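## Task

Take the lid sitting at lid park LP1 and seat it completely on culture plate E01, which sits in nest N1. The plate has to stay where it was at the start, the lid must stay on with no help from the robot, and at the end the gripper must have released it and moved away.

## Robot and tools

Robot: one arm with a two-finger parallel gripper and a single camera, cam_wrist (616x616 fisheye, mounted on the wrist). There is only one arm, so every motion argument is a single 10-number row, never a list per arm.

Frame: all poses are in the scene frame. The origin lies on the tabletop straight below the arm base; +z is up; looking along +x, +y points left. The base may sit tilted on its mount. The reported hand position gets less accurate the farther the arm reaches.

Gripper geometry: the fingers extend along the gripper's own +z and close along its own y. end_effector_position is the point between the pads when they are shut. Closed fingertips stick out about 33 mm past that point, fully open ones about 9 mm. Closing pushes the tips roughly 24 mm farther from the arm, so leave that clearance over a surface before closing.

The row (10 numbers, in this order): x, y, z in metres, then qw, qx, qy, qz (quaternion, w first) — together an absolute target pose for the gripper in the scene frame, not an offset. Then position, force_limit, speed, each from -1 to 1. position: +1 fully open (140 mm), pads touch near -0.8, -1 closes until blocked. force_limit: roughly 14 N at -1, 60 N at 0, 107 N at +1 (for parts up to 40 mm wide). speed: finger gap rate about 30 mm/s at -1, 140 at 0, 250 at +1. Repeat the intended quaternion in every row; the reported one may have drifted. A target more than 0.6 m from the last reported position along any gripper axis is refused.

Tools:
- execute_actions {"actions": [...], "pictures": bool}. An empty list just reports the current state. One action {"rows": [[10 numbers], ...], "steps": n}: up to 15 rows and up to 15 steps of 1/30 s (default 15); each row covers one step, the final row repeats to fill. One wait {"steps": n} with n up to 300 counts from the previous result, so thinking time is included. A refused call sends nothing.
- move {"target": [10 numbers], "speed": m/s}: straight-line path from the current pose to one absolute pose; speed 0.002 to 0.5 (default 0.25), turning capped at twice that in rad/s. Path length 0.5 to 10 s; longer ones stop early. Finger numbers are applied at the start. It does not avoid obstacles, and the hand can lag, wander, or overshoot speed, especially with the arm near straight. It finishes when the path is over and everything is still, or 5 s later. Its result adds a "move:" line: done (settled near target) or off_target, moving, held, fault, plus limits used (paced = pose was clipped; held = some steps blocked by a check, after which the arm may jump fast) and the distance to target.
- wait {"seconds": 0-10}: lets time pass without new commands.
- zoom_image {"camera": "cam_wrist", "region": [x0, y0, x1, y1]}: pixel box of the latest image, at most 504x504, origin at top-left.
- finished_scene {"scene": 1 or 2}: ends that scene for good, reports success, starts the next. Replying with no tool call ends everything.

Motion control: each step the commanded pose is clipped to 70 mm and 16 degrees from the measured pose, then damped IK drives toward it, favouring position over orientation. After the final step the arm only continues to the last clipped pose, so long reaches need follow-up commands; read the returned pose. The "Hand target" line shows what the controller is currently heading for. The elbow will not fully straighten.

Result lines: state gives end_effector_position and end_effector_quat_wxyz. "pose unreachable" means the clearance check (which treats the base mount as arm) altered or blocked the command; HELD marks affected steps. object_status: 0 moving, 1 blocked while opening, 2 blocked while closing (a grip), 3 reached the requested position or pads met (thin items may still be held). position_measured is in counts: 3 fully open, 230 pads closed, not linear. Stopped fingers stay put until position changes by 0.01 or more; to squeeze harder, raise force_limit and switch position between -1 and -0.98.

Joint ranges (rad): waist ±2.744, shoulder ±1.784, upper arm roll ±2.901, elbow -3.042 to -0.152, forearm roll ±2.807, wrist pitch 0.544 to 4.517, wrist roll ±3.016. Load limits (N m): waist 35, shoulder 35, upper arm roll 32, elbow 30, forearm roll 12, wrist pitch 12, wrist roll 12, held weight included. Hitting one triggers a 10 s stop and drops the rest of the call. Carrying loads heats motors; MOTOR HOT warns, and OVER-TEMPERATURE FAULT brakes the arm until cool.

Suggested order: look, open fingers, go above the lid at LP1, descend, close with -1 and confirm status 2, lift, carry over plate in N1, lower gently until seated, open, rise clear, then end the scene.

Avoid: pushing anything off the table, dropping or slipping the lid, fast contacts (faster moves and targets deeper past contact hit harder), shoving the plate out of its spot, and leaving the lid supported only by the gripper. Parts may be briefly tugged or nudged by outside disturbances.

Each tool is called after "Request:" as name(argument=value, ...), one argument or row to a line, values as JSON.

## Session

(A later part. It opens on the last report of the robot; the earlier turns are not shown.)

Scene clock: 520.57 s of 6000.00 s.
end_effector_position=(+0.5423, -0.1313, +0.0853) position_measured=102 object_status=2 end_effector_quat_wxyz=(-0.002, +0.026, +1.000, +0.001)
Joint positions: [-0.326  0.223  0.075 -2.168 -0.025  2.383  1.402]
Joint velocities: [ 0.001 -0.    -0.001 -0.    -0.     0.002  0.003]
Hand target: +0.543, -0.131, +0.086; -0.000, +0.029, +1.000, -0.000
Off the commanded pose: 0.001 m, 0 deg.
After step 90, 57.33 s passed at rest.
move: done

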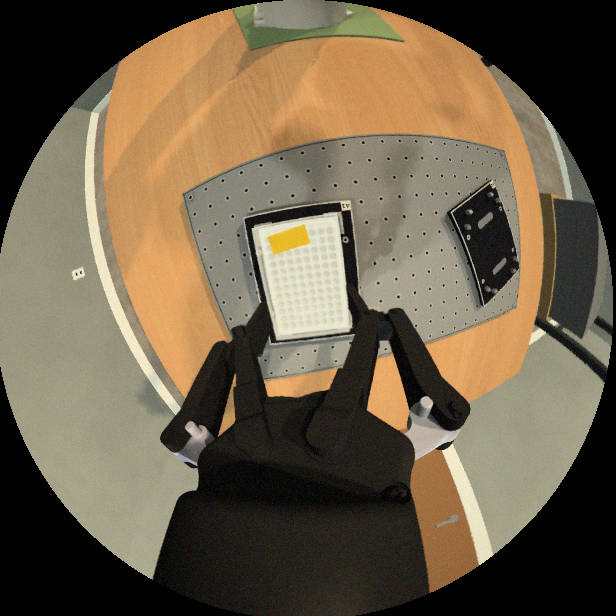

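Request:
zoom_image(
  camera="cam_wrist",
  region=[235, 185, 375, 350],
)

Region (235, 185, 375, 350) of cam_wrist's 616x616 image, scaled by 3.055, with more detail than that image has; it fills the left 428 columns of this view, and the rest is white.

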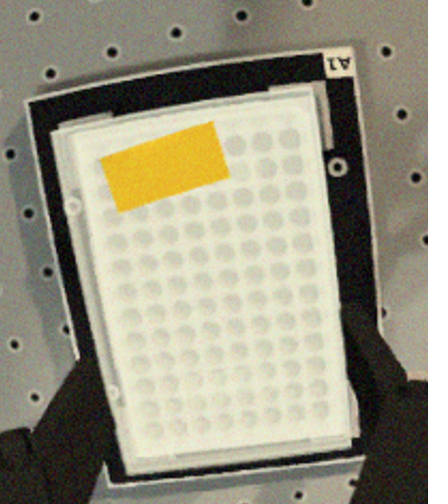

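Request:
execute_actions(
  actions=[
    {"rows": [[0.5432, -0.1311, 0.0855, 0, 0.0288, 0.9996, 0, -1, -0.4, -0.5],[0.5432, -0.1311, 0.085, 0, 0.0288, 0.9996, 0, -1, -0.4, -0.5],[0.5432, -0.1311, 0.0845, 0, 0.0288, 0.9996, 0, -1, -0.4, -0.5],[0.5432, -0.1311, 0.084, 0, 0.0288, 0.9996, 0, -1, -0.4, -0.5],[0.5432, -0.1311, 0.0835, 0, 0.0288, 0.9996, 0, -1, -0.4, -0.5],[0.5432, -0.1311, 0.083, 0, 0.0288, 0.9996, 0, -1, -0.4, -0.5],[0.5432, -0.1311, 0.0825, 0, 0.0288, 0.9996, 0, -1, -0.4, -0.5],[0.5432, -0.1311, 0.082, 0, 0.0288, 0.9996, 0, -1, -0.4, -0.5],[0.5432, -0.1311, 0.0815, 0, 0.0288, 0.9996, 0, -1, -0.4, -0.5],[0.5432, -0.1311, 0.081, 0, 0.0288, 0.9996, 0, -1, -0.4, -0.5],[0.5432, -0.1311, 0.0805, 0, 0.0288, 0.9996, 0, -1, -0.4, -0.5],[0.5432, -0.1311, 0.080, 0, 0.0288, 0.9996, 0, -1, -0.4, -0.5]], "steps": 15},
  ],
  pictures=false,
)

Scene clock: 531.17 s of 6000.00 s.
end_effector_position=(+0.5428, -0.1310, +0.0814) position_measured=102 object_status=2 end_effector_quat_wxyz=(-0.001, +0.027, +1.000, +0.001)
Joint positions: [-0.325  0.23   0.075 -2.171 -0.025  2.395  1.404]
Joint velocities: [ 0.002  0.007  0.001 -0.001 -0.002  0.015  0.001]
Hand target: +0.543, -0.131, +0.080; +0.000, +0.029, +1.000, +0.000
Off the commanded pose: 0.001 m, 0 deg.
Steps of this call (steps 1 to 90: nothing new was sent; then 7.10 s passed at rest; steps 91 to 105: all 15 steps of this action). Readings (end_effector_position | what the end effector reports):
91: (+0.5424, -0.1312, +0.0854) | position_measured=102 object_status=2
92: (+0.5425, -0.1312, +0.0854) | position_measured=102 object_status=2
94: (+0.5426, -0.1313, +0.0853) | position_measured=102 object_status=2
98: (+0.5428, -0.1312, +0.0843) | position_measured=102 object_status=2
105: the state above

Request:
execute_actions(
  actions=[
    {"rows": [[0.5432, -0.1311, 0.0795, 0, 0.0288, 0.9996, 0, -1, -0.4, -0.5],[0.5432, -0.1311, 0.079, 0, 0.0288, 0.9996, 0, -1, -0.4, -0.5],[0.5432, -0.1311, 0.0785, 0, 0.0288, 0.9996, 0, -1, -0.4, -0.5],[0.5432, -0.1311, 0.078, 0, 0.0288, 0.9996, 0, -1, -0.4, -0.5],[0.5432, -0.1311, 0.0775, 0, 0.0288, 0.9996, 0, -1, -0.4, -0.5],[0.5432, -0.1311, 0.077, 0, 0.0288, 0.9996, 0, -1, -0.4, -0.5],[0.5432, -0.1311, 0.0765, 0, 0.0288, 0.9996, 0, -1, -0.4, -0.5],[0.5432, -0.1311, 0.076, 0, 0.0288, 0.9996, 0, -1, -0.4, -0.5]], "steps": 15},
  ],
  pictures=false,
)

Scene clock: 534.47 s of 6000.00 s.
end_effector_position=(+0.5434, -0.1306, +0.0773) position_measured=102 object_status=2 end_effector_quat_wxyz=(-0.000, +0.027, +1.000, +0.001)
Joint positions: [-0.325  0.237  0.075 -2.173 -0.025  2.406  1.405]
Joint velocities: [-0.     0.002 -0.001 -0.001 -0.     0.005  0.002]
Hand target: +0.543, -0.131, +0.076; +0.000, +0.029, +1.000, +0.000
Off the commanded pose: 0.001 m, 0 deg.
Steps of this call (steps 1 to 84: nothing new was sent; steps 85 to 99: all 15 steps of this action). Readings (end_effector_position | what the end effector reports):
85: (+0.5432, -0.1309, +0.0811) | position_measured=102 object_status=2
86: (+0.5432, -0.1309, +0.0809) | position_measured=102 object_status=2
88: (+0.5433, -0.1309, +0.0804) | position_measured=102 object_status=2
92: (+0.5434, -0.1307, +0.0788) | position_measured=102 object_status=2
99: the state above

Request:
execute_actions(
  actions=[
    {"rows": [[0.5432, -0.1311, 0.0755, 0, 0.0288, 0.9996, 0, -1, -0.4, -0.5],[0.5432, -0.1311, 0.075, 0, 0.0288, 0.9996, 0, -1, -0.4, -0.5],[0.5432, -0.1311, 0.0745, 0, 0.0288, 0.9996, 0, -1, -0.4, -0.5],[0.5432, -0.1311, 0.074, 0, 0.0288, 0.9996, 0, -1, -0.4, -0.5],[0.5432, -0.1311, 0.0735, 0, 0.0288, 0.9996, 0, -1, -0.4, -0.5],[0.5432, -0.1311, 0.073, 0, 0.0288, 0.9996, 0, -1, -0.4, -0.5]], "steps": 15},
  ],
  pictures=false,
)

Scene clock: 537.87 s of 6000.00 s.
end_effector_position=(+0.5436, -0.1306, +0.0768) position_measured=102 object_status=2 end_effector_quat_wxyz=(+0.000, +0.027, +1.000, +0.001)
Joint positions: [-0.325  0.238  0.075 -2.174 -0.025  2.408  1.406]
Joint velocities: [ 0.001  0.001 -0.    -0.     0.001  0.     0.   ]
Hand target: +0.543, -0.131, +0.073; +0.000, +0.029, +1.000, +0.000
Off the commanded pose: 0.004 m, 0 deg.
Steps of this call (steps 1 to 87: nothing new was sent; steps 88 to 102: all 15 steps of this action). Readings (end_effector_position | what the end effector reports):
88: (+0.5434, -0.1305, +0.0771) | position_measured=102 object_status=2
89: (+0.5435, -0.1305, +0.0770) | position_measured=102 object_status=2
91: (+0.5435, -0.1306, +0.0769) | position_measured=102 object_status=2
95: (+0.5436, -0.1306, +0.0768) | position_measured=102 object_status=2
102: the state above

Request:
execute_actions(
  actions=[
    {"rows": [[0.5434, -0.1308, 0.0772, 0, 0.0288, 0.9996, 0, -1, -0.4, -0.5]], "steps": 10},
  ],
)

Scene clock: 542.40 s of 6000.00 s.
end_effector_position=(+0.5437, -0.1306, +0.0771) position_measured=102 object_status=2 end_effector_quat_wxyz=(+0.000, +0.027, +1.000, +0.001)
Joint positions: [-0.324  0.238  0.075 -2.174 -0.025  2.408  1.406]
Joint velocities: [ 0.001  0.     0.    -0.     0.     0.001  0.   ]
Hand target: +0.543, -0.131, +0.077; +0.000, +0.029, +1.000, +0.000
Off the commanded pose: 0.000 m, 0 deg.
Steps of this call (steps 1 to 90: nothing new was sent; then 1.20 s passed at rest; steps 91 to 100: all 10 steps of this action). Readings (end_effector_position | what the end effector reports):
91: (+0.5437, -0.1306, +0.0770) | position_measured=102 object_status=2
92: (+0.5437, -0.1306, +0.0771) | position_measured=102 object_status=2
94: (+0.5437, -0.1306, +0.0771) | position_measured=102 object_status=2
98: (+0.5437, -0.1306, +0.0771) | position_measured=102 object_status=2
100: the state above

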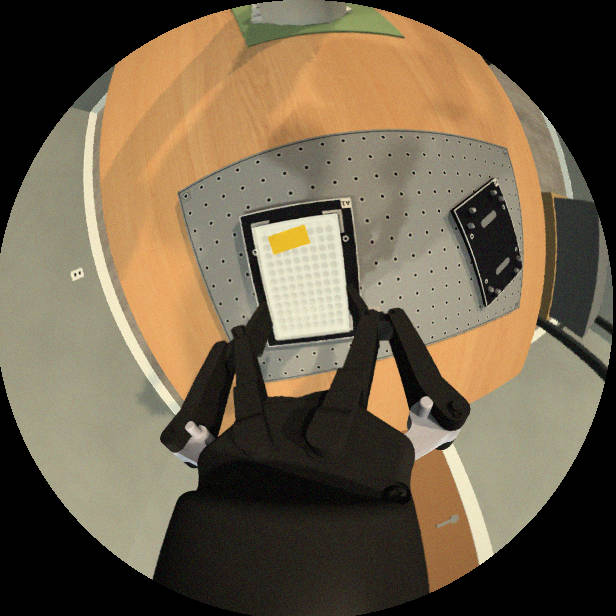

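Request:
zoom_image(
  camera="cam_wrist",
  region=[235, 185, 375, 350],
)

Region (235, 185, 375, 350) of cam_wrist's 616x616 image, scaled by 3.055, with more detail than that image has; it fills the left 428 columns of this view, and the rest is white.

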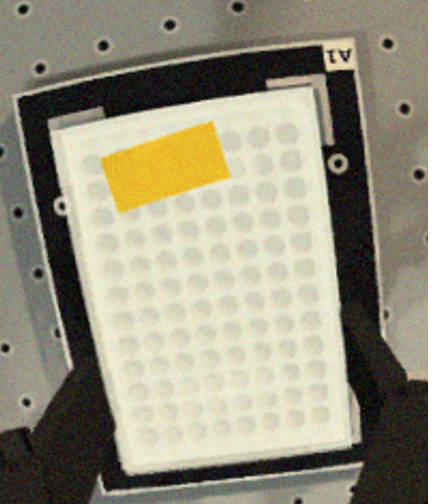

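Request:
execute_actions(
  actions=[
    {"rows": [[0.5434, -0.1308, 0.0772, 0, 0.0288, 0.9996, 0, 1, -0.4, -0.3]], "steps": 15},
  ],
  pictures=false,
)

Request:
move(
  target=[0.5434, -0.1308, 0.16, 0, 0.0288, 0.9996, 0, 1, -0.4, -0.3],
  speed=0.1,
)

Scene clock: 547.33 s of 6000.00 s.
end_effector_position=(+0.5437, -0.1306, +0.0771) position_measured=23 object_status=0 end_effector_quat_wxyz=(+0.000, +0.027, +1.000, +0.001)
Joint positions: [-0.324  0.238  0.075 -2.174 -0.025  2.408  1.406]
Joint velocities: [ 0.002 -0.001  0.001 -0.    -0.001 -0.001  0.001]
Hand target: +0.543, -0.131, +0.077; +0.000, +0.029, +1.000, +0.000
Off the commanded pose: 0.000 m, 0 deg.
Steps of this call (steps 1 to 90: nothing new was sent; then 1.43 s passed at rest; steps 91 to 105: all 15 steps of this action). Readings (end_effector_position | what the end effector reports):
91: (+0.5437, -0.1306, +0.0771) | position_measured=102 object_status=0
92: (+0.5437, -0.1306, +0.0771) | position_measured=102 object_status=0
94: (+0.5437, -0.1306, +0.0771) | position_measured=86 object_status=0
98: (+0.5437, -0.1306, +0.0771) | position_measured=63 object_status=0
105: the state above

Scene clock: 549.03 s of 6000.00 s.
end_effector_position=(+0.5441, -0.1327, +0.1603) position_measured=3 object_status=3 end_effector_quat_wxyz=(+0.002, +0.031, +1.000, -0.002)
Joint positions: [-0.324  0.108  0.075 -2.11  -0.017  2.219  1.406]
Joint velocities: [ 0.001  0.001  0.001 -0.     0.001 -0.011 -0.   ]
Hand target: +0.543, -0.131, +0.160; -0.000, +0.028, +1.000, -0.001
Off the commanded pose: 0.002 m, 0 deg.
move: done

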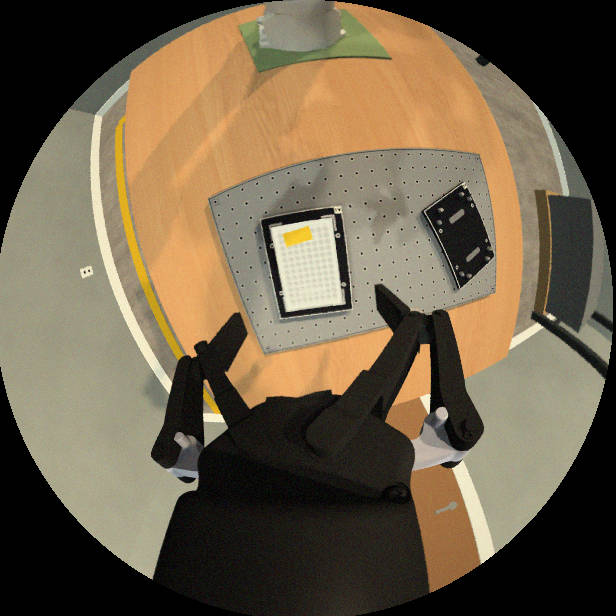

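Request:
zoom_image(
  camera="cam_wrist",
  region=[235, 185, 385, 335],
)

Region (235, 185, 385, 335) of cam_wrist's 616x616 image, scaled by 3.360, with more detail than that image has.

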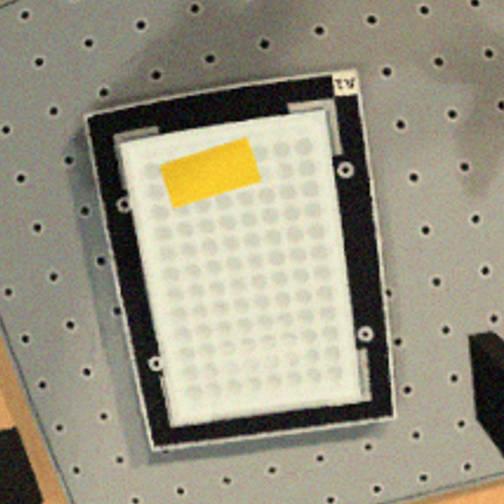

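Request:
finished_scene(
  scene=1,
)

The scene is finished: the task was done.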